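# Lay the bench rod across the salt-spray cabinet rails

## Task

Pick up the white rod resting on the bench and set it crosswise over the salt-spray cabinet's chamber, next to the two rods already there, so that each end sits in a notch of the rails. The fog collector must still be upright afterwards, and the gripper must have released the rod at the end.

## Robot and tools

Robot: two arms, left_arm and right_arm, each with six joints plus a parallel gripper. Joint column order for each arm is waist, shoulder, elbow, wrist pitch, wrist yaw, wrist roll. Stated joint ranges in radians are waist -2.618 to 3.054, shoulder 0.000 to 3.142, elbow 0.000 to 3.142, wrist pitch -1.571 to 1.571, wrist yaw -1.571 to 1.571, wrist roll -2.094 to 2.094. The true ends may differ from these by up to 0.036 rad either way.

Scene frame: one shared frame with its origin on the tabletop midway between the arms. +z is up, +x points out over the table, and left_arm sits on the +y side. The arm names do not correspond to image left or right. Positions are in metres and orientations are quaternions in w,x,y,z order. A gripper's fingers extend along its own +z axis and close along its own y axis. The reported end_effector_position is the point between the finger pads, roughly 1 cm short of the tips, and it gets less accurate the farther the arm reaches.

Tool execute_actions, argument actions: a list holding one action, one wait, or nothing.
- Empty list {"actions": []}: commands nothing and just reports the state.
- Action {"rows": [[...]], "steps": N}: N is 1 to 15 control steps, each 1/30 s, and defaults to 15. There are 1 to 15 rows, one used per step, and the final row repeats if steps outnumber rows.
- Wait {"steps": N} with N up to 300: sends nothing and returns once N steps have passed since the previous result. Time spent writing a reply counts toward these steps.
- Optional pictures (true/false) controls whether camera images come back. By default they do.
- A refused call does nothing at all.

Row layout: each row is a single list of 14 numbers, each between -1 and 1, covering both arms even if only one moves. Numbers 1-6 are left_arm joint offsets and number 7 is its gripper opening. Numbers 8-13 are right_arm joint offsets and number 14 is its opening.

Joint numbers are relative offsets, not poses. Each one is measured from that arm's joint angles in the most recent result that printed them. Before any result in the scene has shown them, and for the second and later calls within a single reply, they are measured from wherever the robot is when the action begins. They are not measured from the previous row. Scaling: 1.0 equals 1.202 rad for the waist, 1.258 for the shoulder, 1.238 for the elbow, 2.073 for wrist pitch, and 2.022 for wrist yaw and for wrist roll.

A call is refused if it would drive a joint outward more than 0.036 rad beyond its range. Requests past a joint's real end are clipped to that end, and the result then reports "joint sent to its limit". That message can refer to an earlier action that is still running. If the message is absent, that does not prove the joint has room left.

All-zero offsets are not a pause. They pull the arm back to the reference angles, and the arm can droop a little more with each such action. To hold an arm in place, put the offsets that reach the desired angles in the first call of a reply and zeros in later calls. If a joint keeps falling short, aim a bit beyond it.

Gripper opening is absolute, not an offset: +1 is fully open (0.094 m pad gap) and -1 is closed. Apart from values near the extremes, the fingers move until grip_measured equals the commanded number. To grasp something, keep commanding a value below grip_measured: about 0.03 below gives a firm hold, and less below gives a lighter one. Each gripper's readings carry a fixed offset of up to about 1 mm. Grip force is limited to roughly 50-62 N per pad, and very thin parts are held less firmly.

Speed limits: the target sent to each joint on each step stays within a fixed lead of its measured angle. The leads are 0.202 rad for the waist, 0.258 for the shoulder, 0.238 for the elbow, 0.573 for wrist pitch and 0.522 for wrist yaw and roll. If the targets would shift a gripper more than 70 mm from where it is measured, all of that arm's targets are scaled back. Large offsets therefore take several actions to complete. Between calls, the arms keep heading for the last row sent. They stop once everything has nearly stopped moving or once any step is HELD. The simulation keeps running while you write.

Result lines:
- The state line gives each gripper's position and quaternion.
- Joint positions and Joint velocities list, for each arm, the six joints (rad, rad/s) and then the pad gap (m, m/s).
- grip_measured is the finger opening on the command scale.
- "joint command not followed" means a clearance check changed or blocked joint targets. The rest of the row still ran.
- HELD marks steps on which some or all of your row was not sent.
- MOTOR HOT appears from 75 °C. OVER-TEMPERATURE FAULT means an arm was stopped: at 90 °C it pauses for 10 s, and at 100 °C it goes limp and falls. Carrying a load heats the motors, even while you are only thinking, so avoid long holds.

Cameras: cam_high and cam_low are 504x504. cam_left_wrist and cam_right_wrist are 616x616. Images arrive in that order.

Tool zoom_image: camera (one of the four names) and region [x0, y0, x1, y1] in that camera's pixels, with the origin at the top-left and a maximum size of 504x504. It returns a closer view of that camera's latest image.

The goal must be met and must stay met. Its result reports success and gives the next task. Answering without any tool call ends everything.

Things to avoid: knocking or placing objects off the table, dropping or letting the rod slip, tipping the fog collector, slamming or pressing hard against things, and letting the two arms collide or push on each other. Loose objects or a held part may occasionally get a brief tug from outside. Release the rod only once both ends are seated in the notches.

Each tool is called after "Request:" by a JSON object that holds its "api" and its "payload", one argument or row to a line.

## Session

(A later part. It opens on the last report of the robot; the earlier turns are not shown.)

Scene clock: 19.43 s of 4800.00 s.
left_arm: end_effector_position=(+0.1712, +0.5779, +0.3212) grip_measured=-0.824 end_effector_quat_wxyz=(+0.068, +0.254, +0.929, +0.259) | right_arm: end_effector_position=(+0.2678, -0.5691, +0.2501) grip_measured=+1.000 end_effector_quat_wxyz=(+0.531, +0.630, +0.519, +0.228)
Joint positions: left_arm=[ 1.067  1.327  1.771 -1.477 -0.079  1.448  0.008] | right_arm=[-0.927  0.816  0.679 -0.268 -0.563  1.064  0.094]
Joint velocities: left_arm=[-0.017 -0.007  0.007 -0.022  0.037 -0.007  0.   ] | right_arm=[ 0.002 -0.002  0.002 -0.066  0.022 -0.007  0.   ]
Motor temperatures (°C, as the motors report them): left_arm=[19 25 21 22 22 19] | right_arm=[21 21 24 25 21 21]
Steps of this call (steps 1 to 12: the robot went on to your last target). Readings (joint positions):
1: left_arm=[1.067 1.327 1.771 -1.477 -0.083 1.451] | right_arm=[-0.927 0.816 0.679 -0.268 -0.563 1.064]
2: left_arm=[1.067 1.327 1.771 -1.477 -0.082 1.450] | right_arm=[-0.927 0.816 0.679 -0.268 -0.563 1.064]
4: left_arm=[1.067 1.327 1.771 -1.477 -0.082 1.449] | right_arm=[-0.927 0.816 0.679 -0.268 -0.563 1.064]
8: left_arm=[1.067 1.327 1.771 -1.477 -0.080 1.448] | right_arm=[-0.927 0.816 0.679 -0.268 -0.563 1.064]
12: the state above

Request:
{"api": "execute_actions", "payload": {
  "actions": [
    {"rows":[[0.1,0,0,0,0,-0.06,-0.86,0,0,0,0,0,0,1],[0.15,0,0,0,0,-0.06,-0.86,0,0,0,0,0,0,1],[0.2,0,0,0,0,-0.06,-0.86,0,0,0,0,0,0,1],[0.25,0,0,0,0,-0.06,-0.86,0,0,0,0,0,0,1],[0.3,0.1,0.1,0,0,-0.06,-0.86,0,0,0,0,0,0,1],[0.3,0.1,0.1,0,0,-0.06,-0.86,0,0,0,0,0,0,1],[0.3,0.2,0.18,-0.02,0,-0.06,-0.86,0,0,0,0,0,0,1]]}
  ],
  "pictures": false
}}

Request:
{"api": "execute_actions", "payload": {
  "actions": [
    {"rows":[[0,0.08,0.09,-0.01,0,0,-0.86,0,0,0,0,0,0,1],[0,0.08,0.09,-0.01,0,0,-0.86,0,0,0,0,0,0,1],[0,0.14,0.15,-0.01,0,0,-0.86,0,0,0,0,0,0,1],[0,0.14,0.15,-0.01,0,0,-0.86,0,0,0,0,0,0,1],[0,0.21,0.2,-0.02,0,0,-0.86,0,0,0,0,0,0,1]]}
  ],
  "pictures": false
}}

Request:
{"api": "execute_actions", "payload": {
  "actions": [
    {"steps":10}
  ]
}}

Scene clock: 21.20 s of 4800.00 s.
left_arm: end_effector_position=(+0.0971, +0.6801, +0.3027) grip_measured=-0.824 end_effector_quat_wxyz=(+0.016, +0.032, +0.974, +0.222) | right_arm: end_effector_position=(+0.2678, -0.5691, +0.2501) grip_measured=+1.000 end_effector_quat_wxyz=(+0.531, +0.630, +0.519, +0.228)
Joint positions: left_arm=[ 1.431  1.599  1.968 -1.498 -0.091  1.341  0.008] | right_arm=[-0.927  0.816  0.679 -0.268 -0.563  1.064  0.094]
Joint velocities: left_arm=[-0.007 -0.002  0.002 -0.11   0.022  0.022 -0.001] | right_arm=[-0.017 -0.012 -0.007 -0.007  0.007  0.037  0.   ]
Motor temperatures (°C, as the motors report them): left_arm=[19 25 21 22 22 19] | right_arm=[21 21 24 26 21 21]
Steps of this call (steps 1 to 15: the robot went on to your last target; steps 16 to 38: nothing new was sent; steps 39 to 53: all 15 steps of this action). Readings (joint positions):
39: left_arm=[1.076 1.348 1.757 -1.476 -0.053 1.432] | right_arm=[-0.927 0.816 0.679 -0.268 -0.563 1.064]
40: left_arm=[1.120 1.348 1.757 -1.476 -0.047 1.416] | right_arm=[-0.927 0.816 0.679 -0.268 -0.563 1.064]
42: left_arm=[1.249 1.348 1.757 -1.475 -0.052 1.389] | right_arm=[-0.927 0.816 0.679 -0.268 -0.563 1.064]
46: left_arm=[1.425 1.475 1.922 -1.511 -0.089 1.357] | right_arm=[-0.927 0.816 0.679 -0.268 -0.563 1.064]
53: the state above

Scene clock: 21.70 s of 4800.00 s.
left_arm: end_effector_position=(+0.1159, +0.7396, +0.2659) grip_measured=-0.824 end_effector_quat_wxyz=(+0.001, +0.034, +0.984, +0.178) | right_arm: end_effector_position=(+0.2678, -0.5691, +0.2501) grip_measured=+1.000 end_effector_quat_wxyz=(+0.531, +0.630, +0.519, +0.228)
Joint positions: left_arm=[ 1.431  1.888  2.188 -1.525 -0.094  1.342  0.008] | right_arm=[-0.927  0.816  0.679 -0.268 -0.563  1.064  0.094]
Joint velocities: left_arm=[ 0.002 -0.071  0.007 -0.081 -0.007  0.007  0.001] | right_arm=[-0.012 -0.007  0.012  0.022 -0.066 -0.081  0.   ]
Motor temperatures (°C, as the motors report them): left_arm=[19 25 21 22 22 19] | right_arm=[21 21 24 26 21 21]
Steps of this call (steps 1 to 15: all 15 steps of this action). Readings (joint positions):
1: left_arm=[1.431 1.613 1.987 -1.514 -0.091 1.342] | right_arm=[-0.927 0.816 0.679 -0.268 -0.563 1.064]
2: left_arm=[1.431 1.632 2.018 -1.523 -0.091 1.342] | right_arm=[-0.927 0.816 0.679 -0.268 -0.563 1.064]
4: left_arm=[1.431 1.693 2.096 -1.529 -0.092 1.342] | right_arm=[-0.927 0.816 0.679 -0.268 -0.563 1.064]
8: left_arm=[1.431 1.833 2.188 -1.518 -0.093 1.342] | right_arm=[-0.927 0.816 0.679 -0.268 -0.563 1.064]
15: the state above

Scene clock: 22.03 s of 4800.00 s.
left_arm: end_effector_position=(+0.1153, +0.7381, +0.2668) grip_measured=-0.824 end_effector_quat_wxyz=(+0.001, +0.034, +0.984, +0.177) | right_arm: end_effector_position=(+0.2678, -0.5691, +0.2501) grip_measured=+1.000 end_effector_quat_wxyz=(+0.531, +0.630, +0.519, +0.228)
Joint positions: left_arm=[ 1.431  1.885  2.188 -1.53  -0.095  1.342  0.008] | right_arm=[-0.927  0.816  0.679 -0.268 -0.563  1.064  0.094]
Joint velocities: left_arm=[-0.002  0.002 -0.002 -0.007 -0.051 -0.037 -0.   ] | right_arm=[-0.002  0.007 -0.007 -0.037 -0.037 -0.081  0.   ]
Motor temperatures (°C, as the motors report them): left_arm=[19 25 22 22 22 19] | right_arm=[21 21 24 26 21 21]
Steps of this call (steps 1 to 10: the robot went on to your last target). Readings (joint positions):
1: left_arm=[1.431 1.886 2.188 -1.527 -0.094 1.342] | right_arm=[-0.927 0.816 0.679 -0.268 -0.563 1.064]
2: left_arm=[1.431 1.885 2.188 -1.528 -0.094 1.342] | right_arm=[-0.927 0.816 0.679 -0.268 -0.563 1.064]
4: left_arm=[1.431 1.885 2.188 -1.529 -0.095 1.342] | right_arm=[-0.927 0.816 0.679 -0.268 -0.563 1.064]
8: left_arm=[1.431 1.885 2.188 -1.530 -0.095 1.342] | right_arm=[-0.927 0.816 0.679 -0.268 -0.563 1.064]
10: the state above

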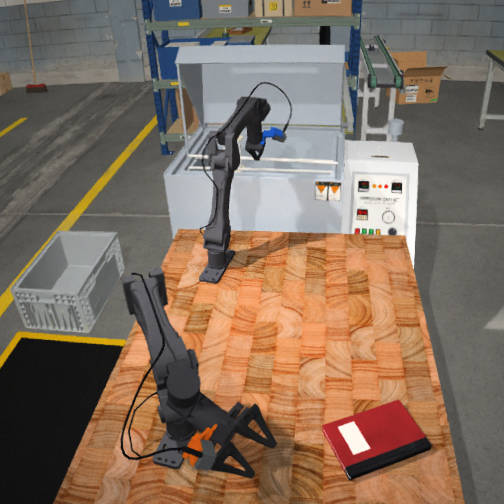

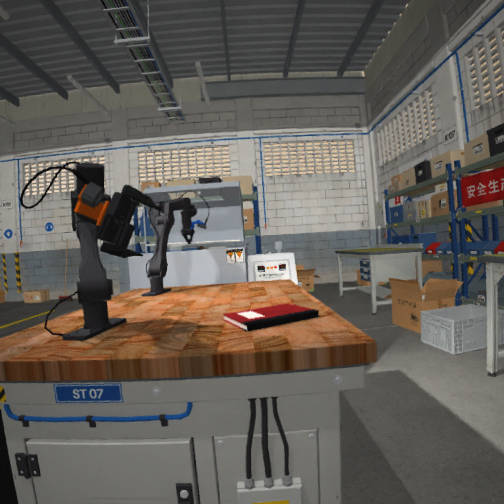

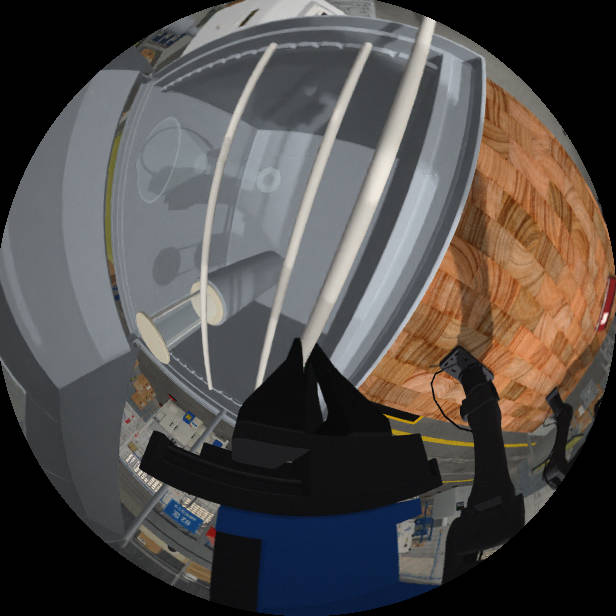

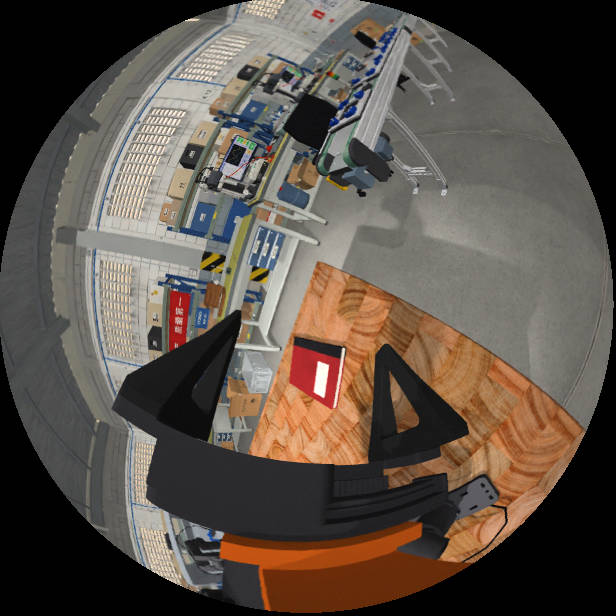

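Request:
{"api": "execute_actions", "payload": {
  "actions": [
    {"rows":[[0,-0.01,-0.05,0.03,0,0,-0.86,0,0,0,0,0,0,1],[0,-0.01,-0.05,0.03,0,0,-0.86,0,0,0,0,0,0,1],[0,-0.01,-0.08,0.05,0,0,-0.86,0,0,0,0,0,0,1],[0,-0.01,-0.11,0.07,0,0,-0.86,0,0,0,0,0,0,1]]}
  ]
}}

Request:
{"api": "zoom_image", "payload": {
  "camera": "cam_high",
  "region": [160,110,360,200]
}}

Request:
{"api": "zoom_image", "payload": {
  "camera": "cam_left_wrist",
  "region": [320,0,500,120]
}}

Scene clock: 23.57 s of 4800.00 s.
left_arm: end_effector_position=(+0.1193, +0.7509, +0.2379) grip_measured=-0.824 end_effector_quat_wxyz=(+0.000, +0.034, +0.984, +0.175) | right_arm: end_effector_position=(+0.2678, -0.5691, +0.2501) grip_measured=+1.000 end_effector_quat_wxyz=(+0.531, +0.630, +0.519, +0.228)
Joint positions: left_arm=[ 1.431  1.883  2.057 -1.406 -0.095  1.342  0.008] | right_arm=[-0.927  0.816  0.679 -0.268 -0.563  1.064  0.094]
Joint velocities: left_arm=[-0.027  0.017 -0.012  0.051 -0.066 -0.037 -0.   ] | right_arm=[ 0.002  0.007  0.002  0.022 -0.066 -0.022  0.   ]
Motor temperatures (°C, as the motors report them): left_arm=[19 25 22 23 22 19] | right_arm=[21 21 24 26 21 21]
Steps of this call (steps 1 to 15: the robot went on to your last target; steps 16 to 31: nothing new was sent; steps 32 to 46: all 15 steps of this action). Readings (joint positions):
32: left_arm=[1.431 1.883 2.179 -1.523 -0.095 1.342] | right_arm=[-0.927 0.816 0.679 -0.268 -0.563 1.064]
33: left_arm=[1.431 1.881 2.168 -1.513 -0.095 1.342] | right_arm=[-0.927 0.816 0.679 -0.268 -0.563 1.064]
35: left_arm=[1.431 1.878 2.126 -1.479 -0.095 1.342] | right_arm=[-0.927 0.816 0.679 -0.268 -0.563 1.064]
39: left_arm=[1.431 1.882 2.061 -1.435 -0.095 1.342] | right_arm=[-0.927 0.816 0.679 -0.268 -0.563 1.064]
46: the state above

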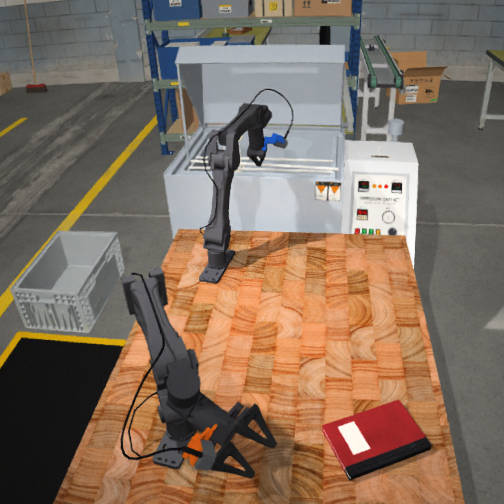

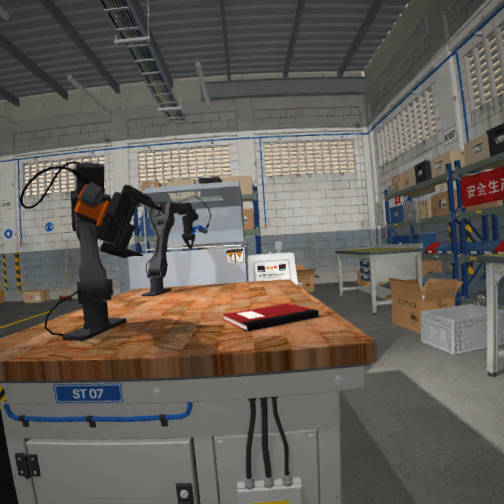

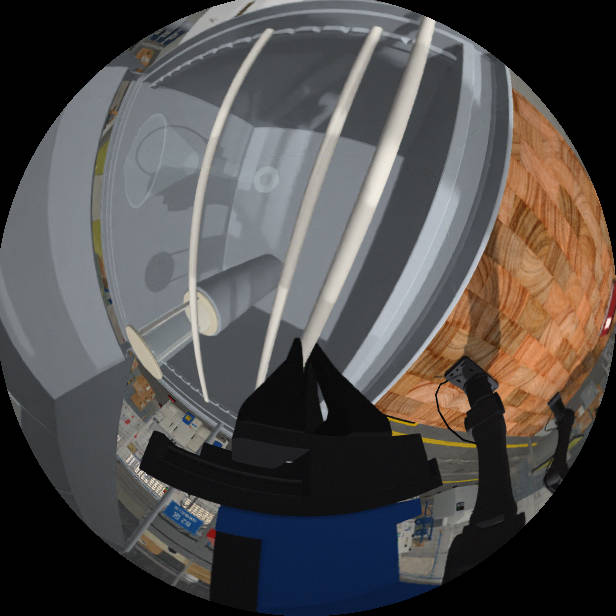

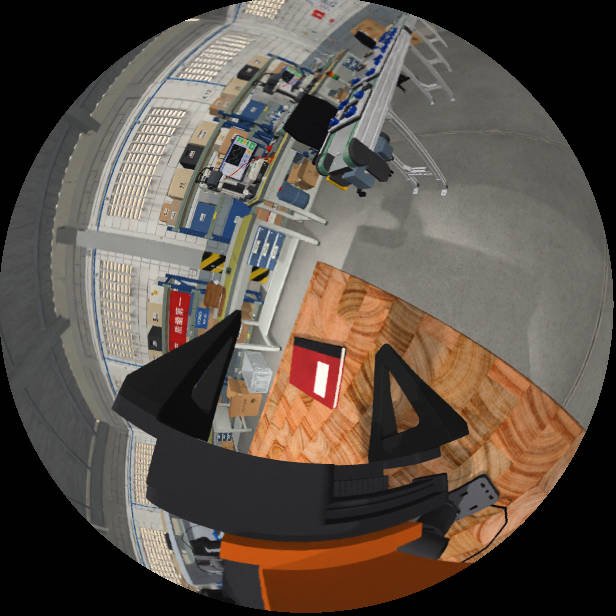

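Region (160, 110, 360, 200) of cam_high's 504x504 image, scaled by 2.520, with more detail than that image has; it fills the top 227 rows of this view, and the rest is white.

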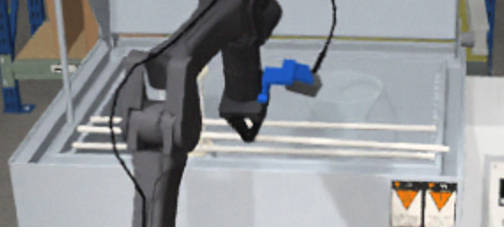

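Region (320, 0, 500, 120) of cam_left_wrist's 616x616 image, scaled by 2.800, with more detail than that image has.

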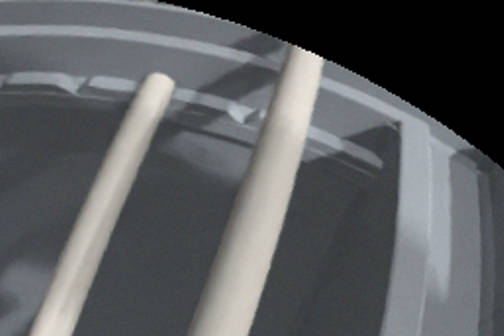

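Request:
{"api": "execute_actions", "payload": {
  "actions": [
    {"rows":[[0.028,0.015,-0.02,0.015,0,0.018,-0.86,0,0,0,0,0,0,1]]}
  ]
}}

Request:
{"api": "zoom_image", "payload": {
  "camera": "cam_high",
  "region": [160,110,360,200]
}}

Request:
{"api": "zoom_image", "payload": {
  "camera": "cam_left_wrist",
  "region": [320,0,500,120]
}}

Scene clock: 25.00 s of 4800.00 s.
left_arm: end_effector_position=(+0.1086, +0.7579, +0.2394) grip_measured=-0.824 end_effector_quat_wxyz=(-0.004, +0.035, +0.982, +0.184) | right_arm: end_effector_position=(+0.2678, -0.5691, +0.2501) grip_measured=+1.000 end_effector_quat_wxyz=(+0.531, +0.630, +0.519, +0.228)
Joint positions: left_arm=[ 1.459  1.883  2.057 -1.388 -0.098  1.372  0.008] | right_arm=[-0.927  0.816  0.679 -0.268 -0.563  1.064  0.094]
Joint velocities: left_arm=[-0.002  0.012 -0.002  0.022  0.022 -0.125 -0.001] | right_arm=[ 0.012 -0.002 -0.007  0.007 -0.037 -0.051  0.   ]
Motor temperatures (°C, as the motors report them): left_arm=[19 25 22 23 22 19] | right_arm=[21 21 24 26 21 21]
Steps of this call (steps 1 to 15: the robot went on to your last target; steps 16 to 28: nothing new was sent; steps 29 to 43: all 15 steps of this action). Readings (joint positions):
29: left_arm=[1.433 1.883 2.057 -1.398 -0.095 1.347] | right_arm=[-0.927 0.816 0.679 -0.268 -0.563 1.064]
30: left_arm=[1.437 1.883 2.057 -1.396 -0.095 1.353] | right_arm=[-0.927 0.816 0.679 -0.268 -0.563 1.064]
32: left_arm=[1.448 1.883 2.057 -1.392 -0.095 1.360] | right_arm=[-0.927 0.816 0.679 -0.268 -0.563 1.064]
36: left_arm=[1.459 1.883 2.057 -1.389 -0.098 1.368] | right_arm=[-0.927 0.816 0.679 -0.268 -0.563 1.064]
43: the state above

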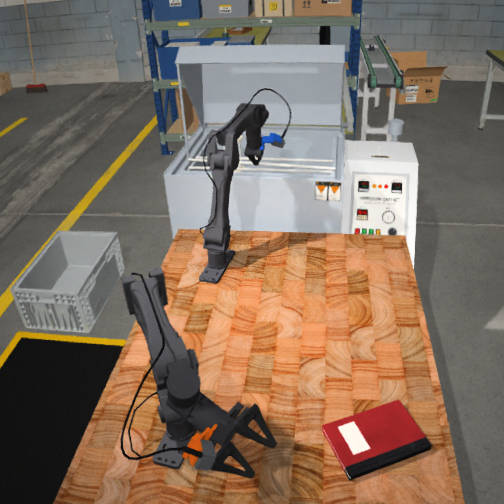

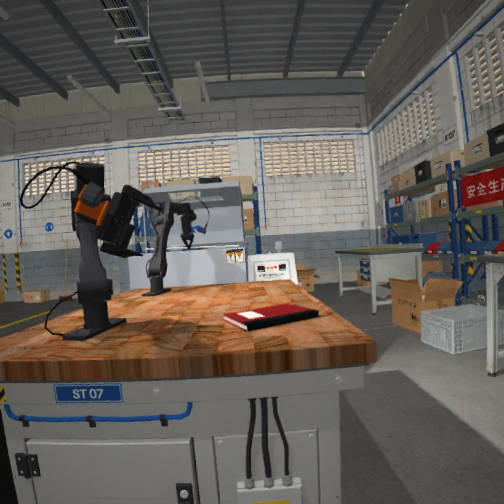

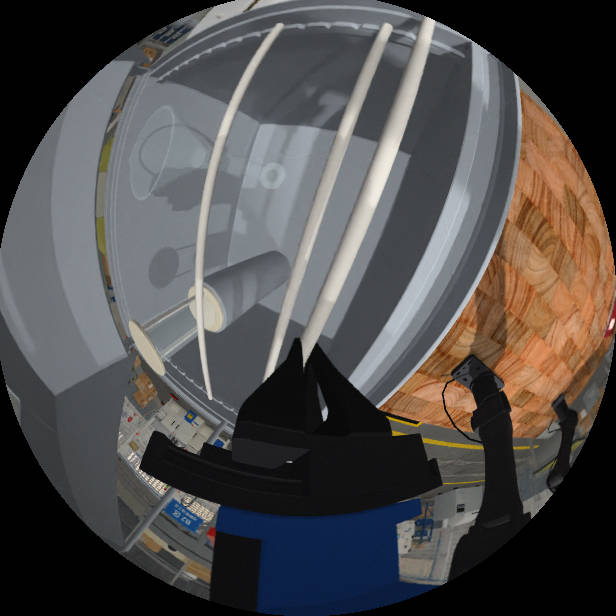

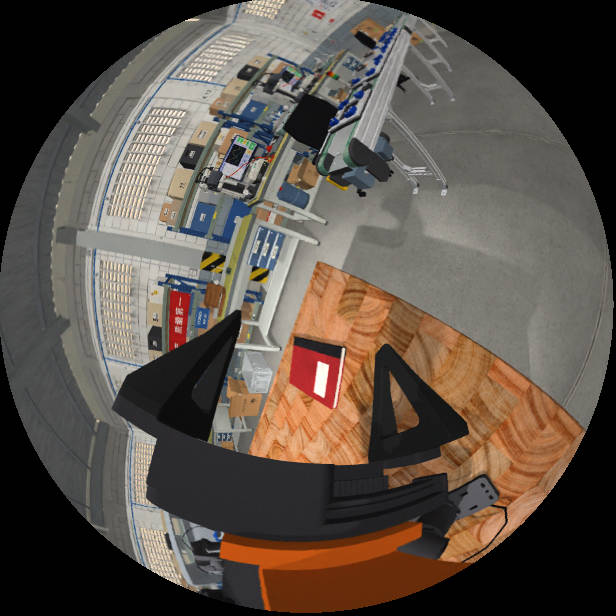

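Region (160, 110, 360, 200) of cam_high's 504x504 image, scaled by 2.520, with more detail than that image has; it fills the top 227 rows of this view, and the rest is white.

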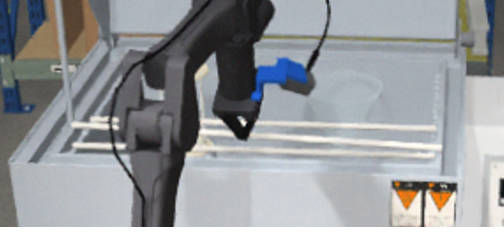

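Region (320, 0, 500, 120) of cam_left_wrist's 616x616 image, scaled by 2.800, with more detail than that image has.

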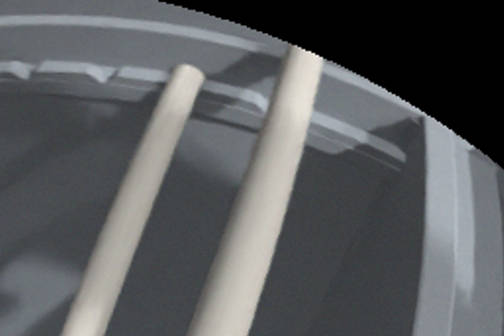

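Request:
{"api": "execute_actions", "payload": {
  "actions": [
    {"rows":[[0,0.02,-0.04,0,0.012,-0.025,-0.86,0,0,0,0,0,0,1]]}
  ]
}}

Request:
{"api": "zoom_image", "payload": {
  "camera": "cam_high",
  "region": [160,110,360,200]
}}

Request:
{"api": "zoom_image", "payload": {
  "camera": "cam_left_wrist",
  "region": [320,0,500,120]
}}

Scene clock: 26.60 s of 4800.00 s.
left_arm: end_effector_position=(+0.1114, +0.7548, +0.2192) grip_measured=-0.824 end_effector_quat_wxyz=(+0.001, +0.018, +0.988, +0.155) | right_arm: end_effector_position=(+0.2678, -0.5691, +0.2501) grip_measured=+1.000 end_effector_quat_wxyz=(+0.531, +0.630, +0.519, +0.228)
Joint positions: left_arm=[ 1.459  1.904  2.02  -1.386 -0.079  1.333  0.008] | right_arm=[-0.927  0.816  0.679 -0.268 -0.563  1.064  0.094]
Joint velocities: left_arm=[ 0.002 -0.002  0.012 -0.066 -0.066 -0.066 -0.   ] | right_arm=[-0.012  0.017 -0.007  0.022  0.022 -0.007  0.   ]
Motor temperatures (°C, as the motors report them): left_arm=[19 25 22 23 22 19] | right_arm=[21 21 24 26 21 21]
Steps of this call (steps 1 to 15: the robot went on to your last target; steps 16 to 33: nothing new was sent; steps 34 to 48: all 15 steps of this action). Readings (joint positions):
34: left_arm=[1.459 1.883 2.052 -1.386 -0.097 1.367] | right_arm=[-0.927 0.816 0.679 -0.268 -0.563 1.064]
35: left_arm=[1.459 1.883 2.045 -1.386 -0.096 1.360] | right_arm=[-0.927 0.816 0.679 -0.268 -0.563 1.064]
37: left_arm=[1.459 1.889 2.031 -1.386 -0.093 1.350] | right_arm=[-0.927 0.816 0.679 -0.268 -0.563 1.064]
41: left_arm=[1.459 1.903 2.020 -1.386 -0.085 1.338] | right_arm=[-0.927 0.816 0.679 -0.268 -0.563 1.064]
48: the state above

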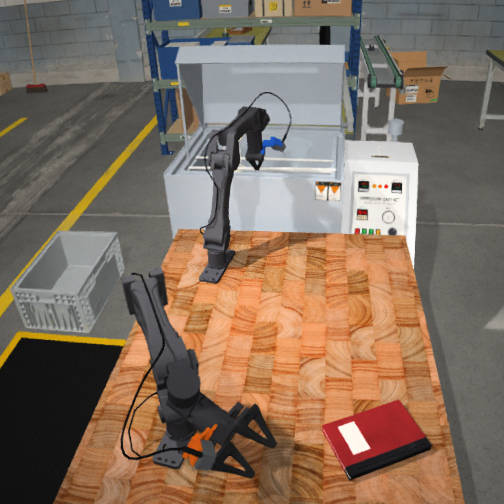

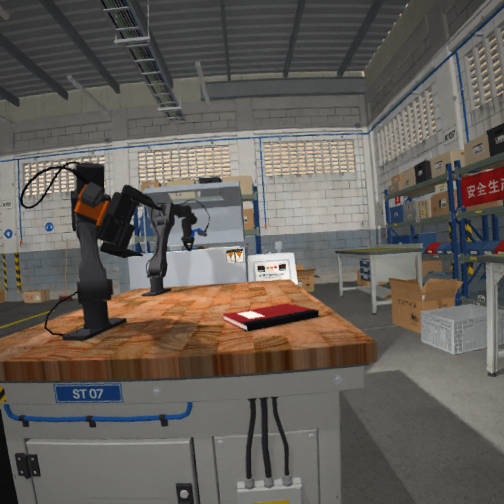

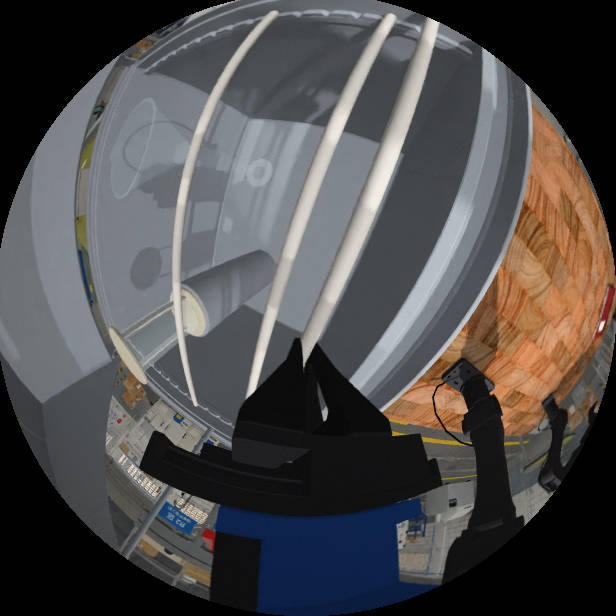

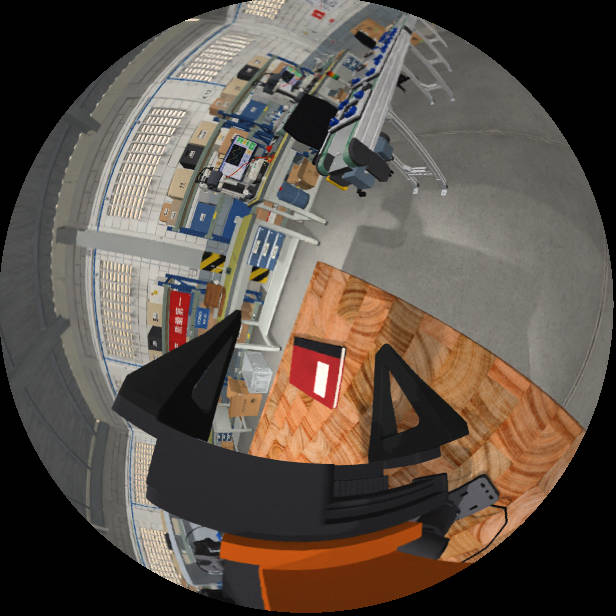

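Region (160, 110, 360, 200) of cam_high's 504x504 image, scaled by 2.520, with more detail than that image has; it fills the top 227 rows of this view, and the rest is white.

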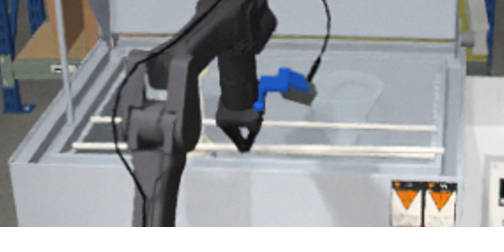

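Region (320, 0, 500, 120) of cam_left_wrist's 616x616 image, scaled by 2.800, with more detail than that image has.

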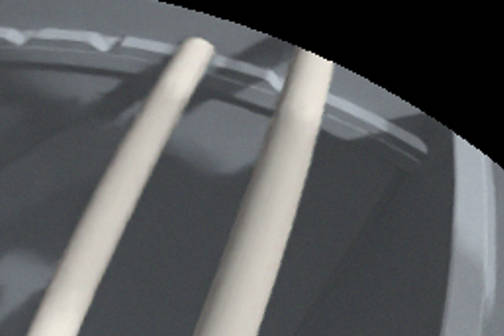

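Request:
{"api": "execute_actions", "payload": {
  "actions": [
    {"rows":[[0.017,0.012,-0.04,0.025,0,0.015,-0.86,0,0,0,0,0,0,1]]}
  ]
}}

Request:
{"api": "zoom_image", "payload": {
  "camera": "cam_high",
  "region": [160,110,360,200]
}}

Request:
{"api": "zoom_image", "payload": {
  "camera": "cam_left_wrist",
  "region": [320,0,500,120]
}}

Scene clock: 27.63 s of 4800.00 s.
left_arm: end_effector_position=(+0.1099, +0.7613, +0.2091) grip_measured=-0.824 end_effector_quat_wxyz=(+0.003, +0.024, +0.988, +0.155) | right_arm: end_effector_position=(+0.2678, -0.5691, +0.2501) grip_measured=+1.000 end_effector_quat_wxyz=(+0.531, +0.630, +0.519, +0.228)
Joint positions: left_arm=[ 1.47   1.911  1.986 -1.342 -0.071  1.355  0.008] | right_arm=[-0.927  0.816  0.679 -0.268 -0.563  1.064  0.094]
Joint velocities: left_arm=[ 0.017 -0.012 -0.007  0.037 -0.007 -0.007 -0.001] | right_arm=[-0.017 -0.002  0.002  0.066  0.037 -0.066  0.   ]
Motor temperatures (°C, as the motors report them): left_arm=[19 25 22 23 22 19] | right_arm=[21 21 24 26 21 21]
Steps of this call (steps 1 to 15: the robot went on to your last target; step 16: nothing new was sent; steps 17 to 31: all 15 steps of this action). Readings (joint positions):
17: left_arm=[1.460 1.904 2.014 -1.379 -0.077 1.336] | right_arm=[-0.927 0.816 0.679 -0.268 -0.563 1.064]
18: left_arm=[1.462 1.904 2.008 -1.371 -0.077 1.339] | right_arm=[-0.927 0.816 0.679 -0.268 -0.563 1.064]
20: left_arm=[1.466 1.907 1.994 -1.358 -0.074 1.345] | right_arm=[-0.927 0.816 0.679 -0.268 -0.563 1.064]
24: left_arm=[1.470 1.911 1.986 -1.347 -0.071 1.350] | right_arm=[-0.927 0.816 0.679 -0.268 -0.563 1.064]
31: the state above

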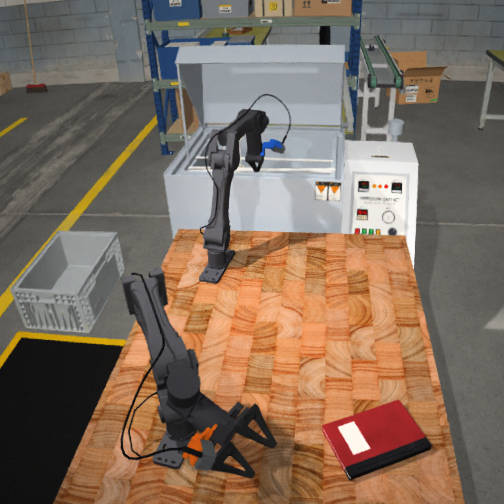

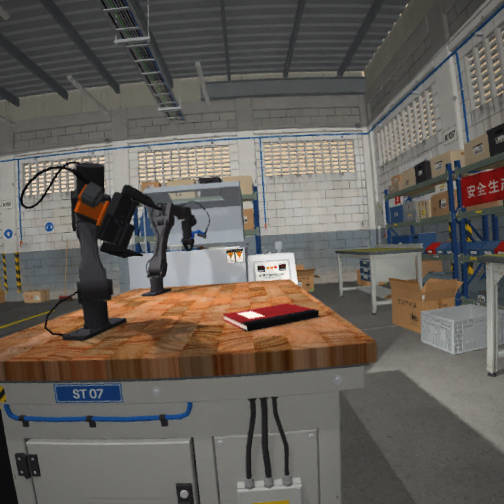

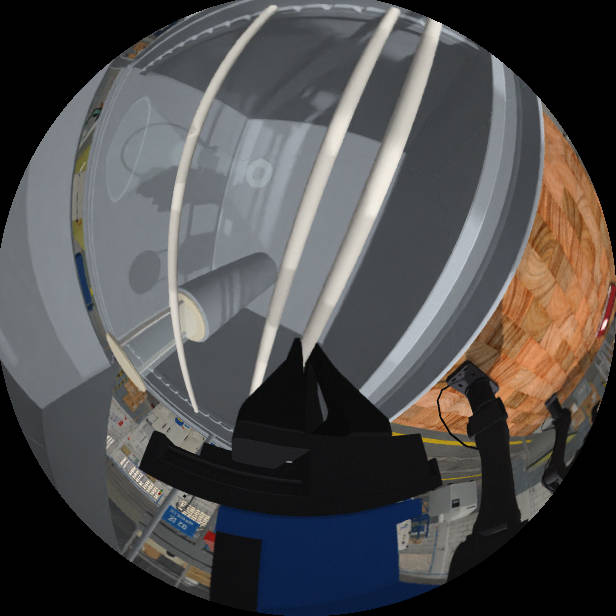

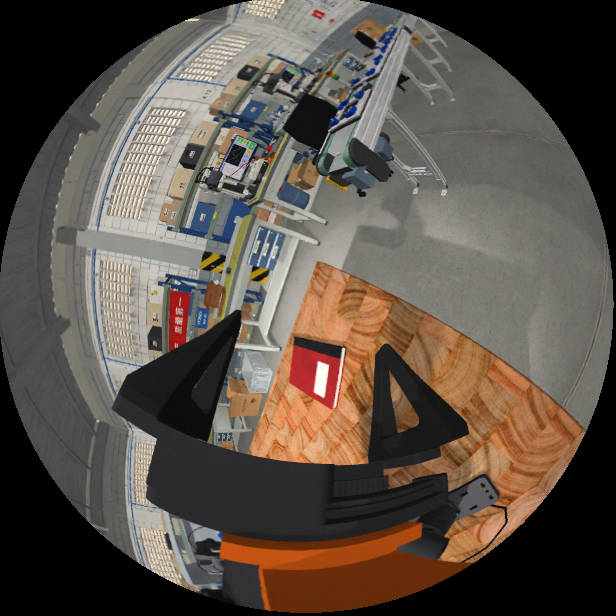

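Region (160, 110, 360, 200) of cam_high's 504x504 image, scaled by 2.520, with more detail than that image has; it fills the top 227 rows of this view, and the rest is white.

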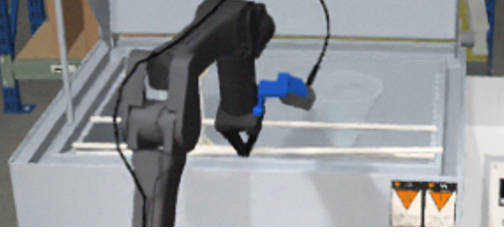

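Region (320, 0, 500, 120) of cam_left_wrist's 616x616 image, scaled by 2.800, with more detail than that image has.

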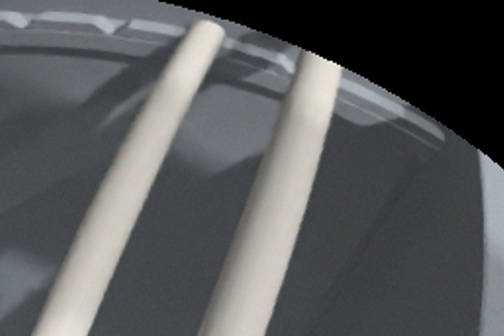

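Request:
{"api": "execute_actions", "payload": {
  "actions": [
    {"rows":[[0,-0.02,0.05,-0.02,0,0,-0.86,0,0,0,0,0,0,1],[0,-0.02,0.05,-0.02,0,0,-0.86,0,0,0,0,0,0,1],[0,-0.02,0.05,-0.02,0,0,-0.86,0,0,0,0,0,0,1],[0,-0.02,0.05,-0.02,0,0,-0.86,0,0,0,0,0,0,1],[0,-0.02,0.05,-0.02,0,0,-0.86,0,0,0,0,0,0,1],[0,-0.02,0.05,-0.02,0,0,-0.86,0,0,0,0,0,0,1],[0.028,-0.02,0.05,-0.02,-0.008,0.017,-0.86,0,0,0,0,0,0,1]]}
  ]
}}

Request:
{"api": "zoom_image", "payload": {
  "camera": "cam_high",
  "region": [160,110,360,200]
}}

Scene clock: 29.20 s of 4800.00 s.
left_arm: end_effector_position=(+0.0954, +0.7625, +0.2218) grip_measured=-0.824 end_effector_quat_wxyz=(-0.006, +0.021, +0.986, +0.165) | right_arm: end_effector_position=(+0.2678, -0.5691, +0.2501) grip_measured=+1.000 end_effector_quat_wxyz=(+0.531, +0.630, +0.519, +0.228)
Joint positions: left_arm=[ 1.498  1.903  2.022 -1.371 -0.085  1.379  0.008] | right_arm=[-0.927  0.816  0.679 -0.268 -0.563  1.064  0.094]
Joint velocities: left_arm=[-0.017  0.007 -0.007  0.022 -0.051  0.022  0.   ] | right_arm=[ 0.002  0.027 -0.002  0.037  0.022 -0.007  0.   ]
Motor temperatures (°C, as the motors report them): left_arm=[19 25 22 23 22 19] | right_arm=[21 21 24 26 21 21]
Steps of this call (steps 1 to 15: the robot went on to your last target; steps 16 to 32: nothing new was sent; steps 33 to 47: all 15 steps of this action). Readings (joint positions):
33: left_arm=[1.470 1.911 1.992 -1.346 -0.070 1.355] | right_arm=[-0.927 0.816 0.679 -0.268 -0.563 1.064]
34: left_arm=[1.470 1.911 1.998 -1.351 -0.069 1.355] | right_arm=[-0.927 0.816 0.679 -0.268 -0.563 1.064]
36: left_arm=[1.470 1.908 2.013 -1.359 -0.069 1.355] | right_arm=[-0.927 0.816 0.679 -0.268 -0.563 1.064]
40: left_arm=[1.476 1.903 2.022 -1.363 -0.069 1.364] | right_arm=[-0.927 0.816 0.679 -0.268 -0.563 1.064]
47: the state above

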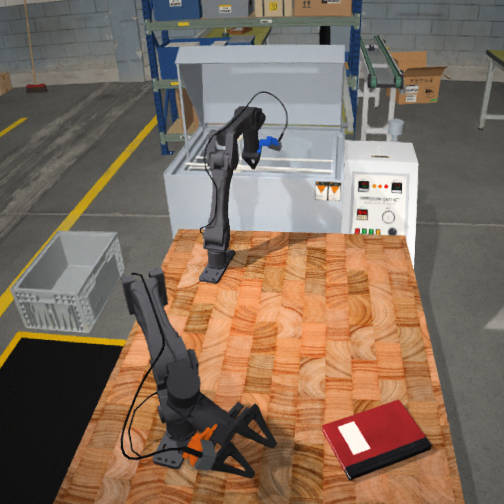

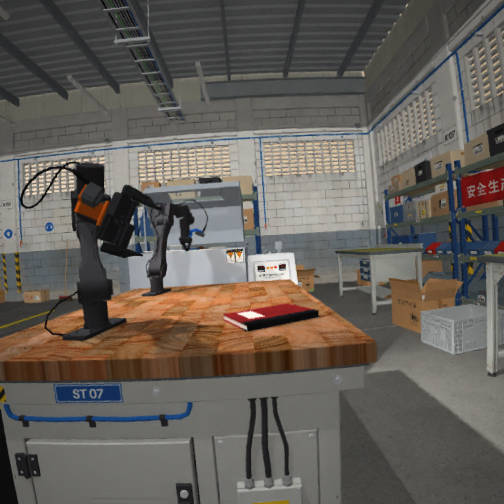

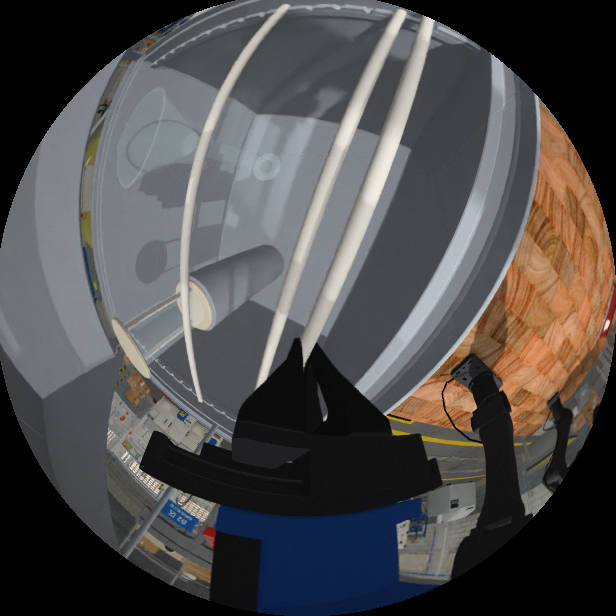

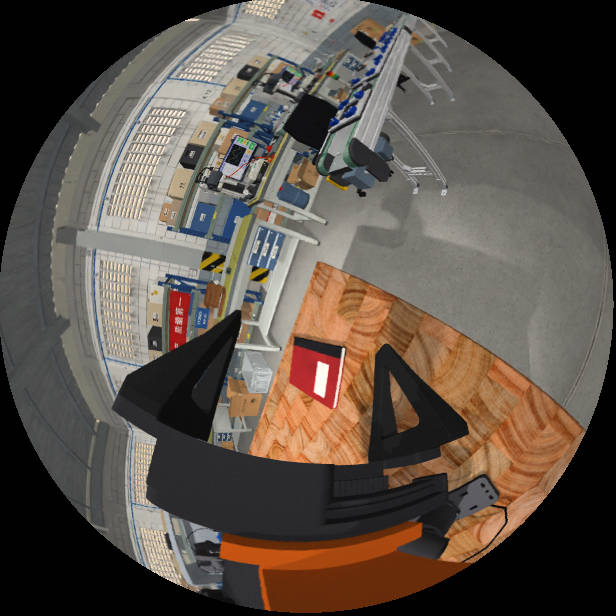

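Region (160, 110, 360, 200) of cam_high's 504x504 image, scaled by 2.520, with more detail than that image has; it fills the top 227 rows of this view, and the rest is white.

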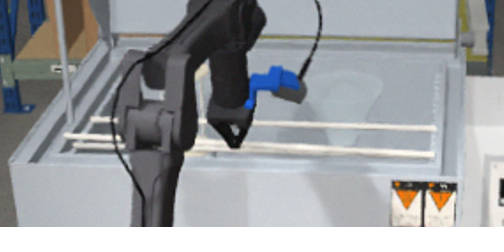

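Request:
{"api": "execute_actions", "payload": {
  "actions": [
    {"rows":[[0,0,-0.025,-0.015,0.017,0.01,-0.86,0,0,0,0,0,0,1]]}
  ]
}}

Request:
{"api": "zoom_image", "payload": {
  "camera": "cam_high",
  "region": [160,110,360,200]
}}

Request:
{"api": "zoom_image", "payload": {
  "camera": "cam_left_wrist",
  "region": [320,0,500,120]
}}

Scene clock: 30.43 s of 4800.00 s.
left_arm: end_effector_position=(+0.0966, +0.7545, +0.2146) grip_measured=-0.824 end_effector_quat_wxyz=(-0.003, +0.030, +0.989, +0.144) | right_arm: end_effector_position=(+0.2678, -0.5691, +0.2501) grip_measured=+1.000 end_effector_quat_wxyz=(+0.531, +0.630, +0.519, +0.228)
Joint positions: left_arm=[ 1.498  1.903  2.005 -1.391 -0.068  1.394  0.008] | right_arm=[-0.927  0.816  0.679 -0.268 -0.563  1.064  0.094]
Joint velocities: left_arm=[ 0.002  0.002  0.002 -0.022  0.037 -0.007 -0.   ] | right_arm=[ 0.002 -0.002 -0.017 -0.037 -0.007  0.066  0.   ]
Motor temperatures (°C, as the motors report them): left_arm=[19 26 22 23 22 19] | right_arm=[21 21 24 26 21 21]
Steps of this call (steps 1 to 15: the robot went on to your last target; steps 16 to 22: nothing new was sent; steps 23 to 37: all 15 steps of this action). Readings (joint positions):
23: left_arm=[1.498 1.903 2.020 -1.374 -0.088 1.385] | right_arm=[-0.927 0.816 0.679 -0.268 -0.563 1.064]
24: left_arm=[1.498 1.903 2.017 -1.377 -0.084 1.387] | right_arm=[-0.927 0.816 0.679 -0.268 -0.563 1.064]
26: left_arm=[1.498 1.903 2.010 -1.382 -0.077 1.390] | right_arm=[-0.927 0.816 0.679 -0.268 -0.563 1.064]
30: left_arm=[1.498 1.903 2.005 -1.390 -0.073 1.393] | right_arm=[-0.927 0.816 0.679 -0.268 -0.563 1.064]
37: the state above

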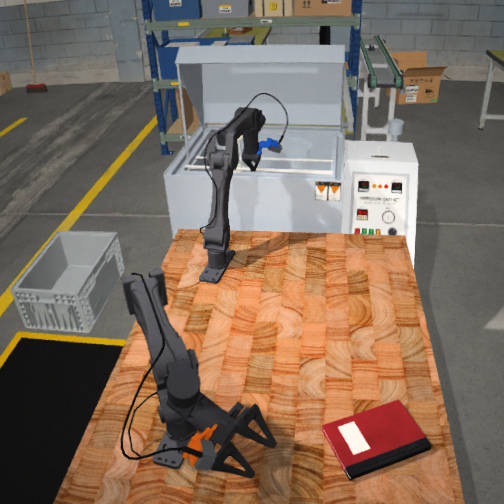

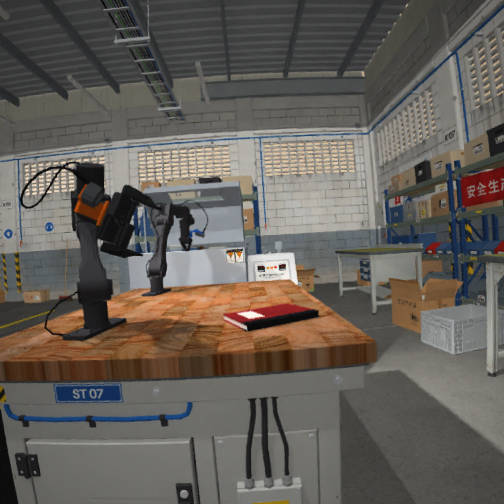

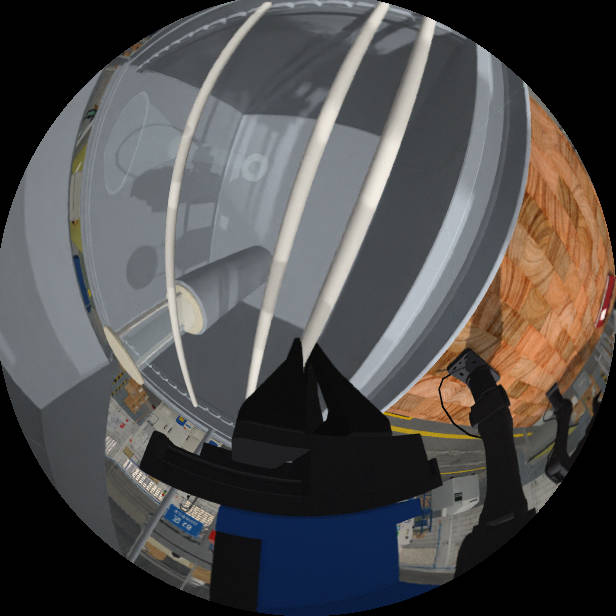

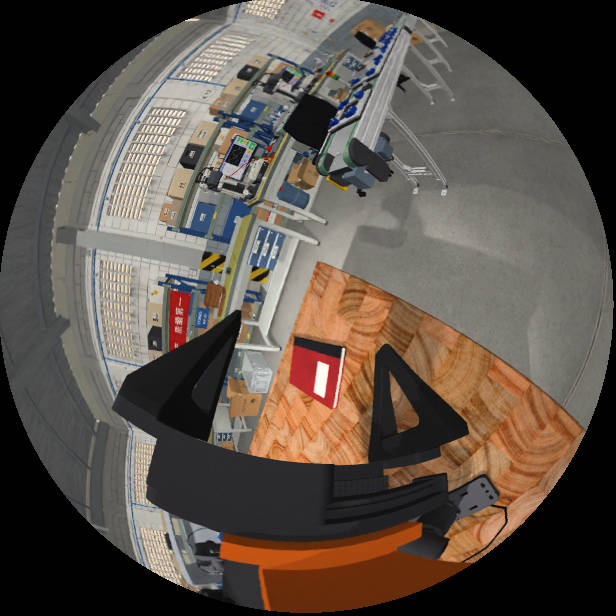

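Region (160, 110, 360, 200) of cam_high's 504x504 image, scaled by 2.520, with more detail than that image has; it fills the top 227 rows of this view, and the rest is white.

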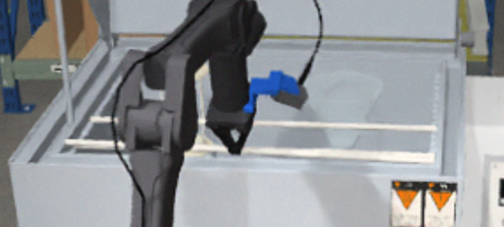

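Region (320, 0, 500, 120) of cam_left_wrist's 616x616 image, scaled by 2.800, with more detail than that image has.

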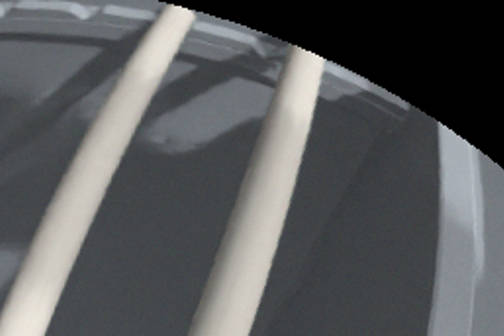

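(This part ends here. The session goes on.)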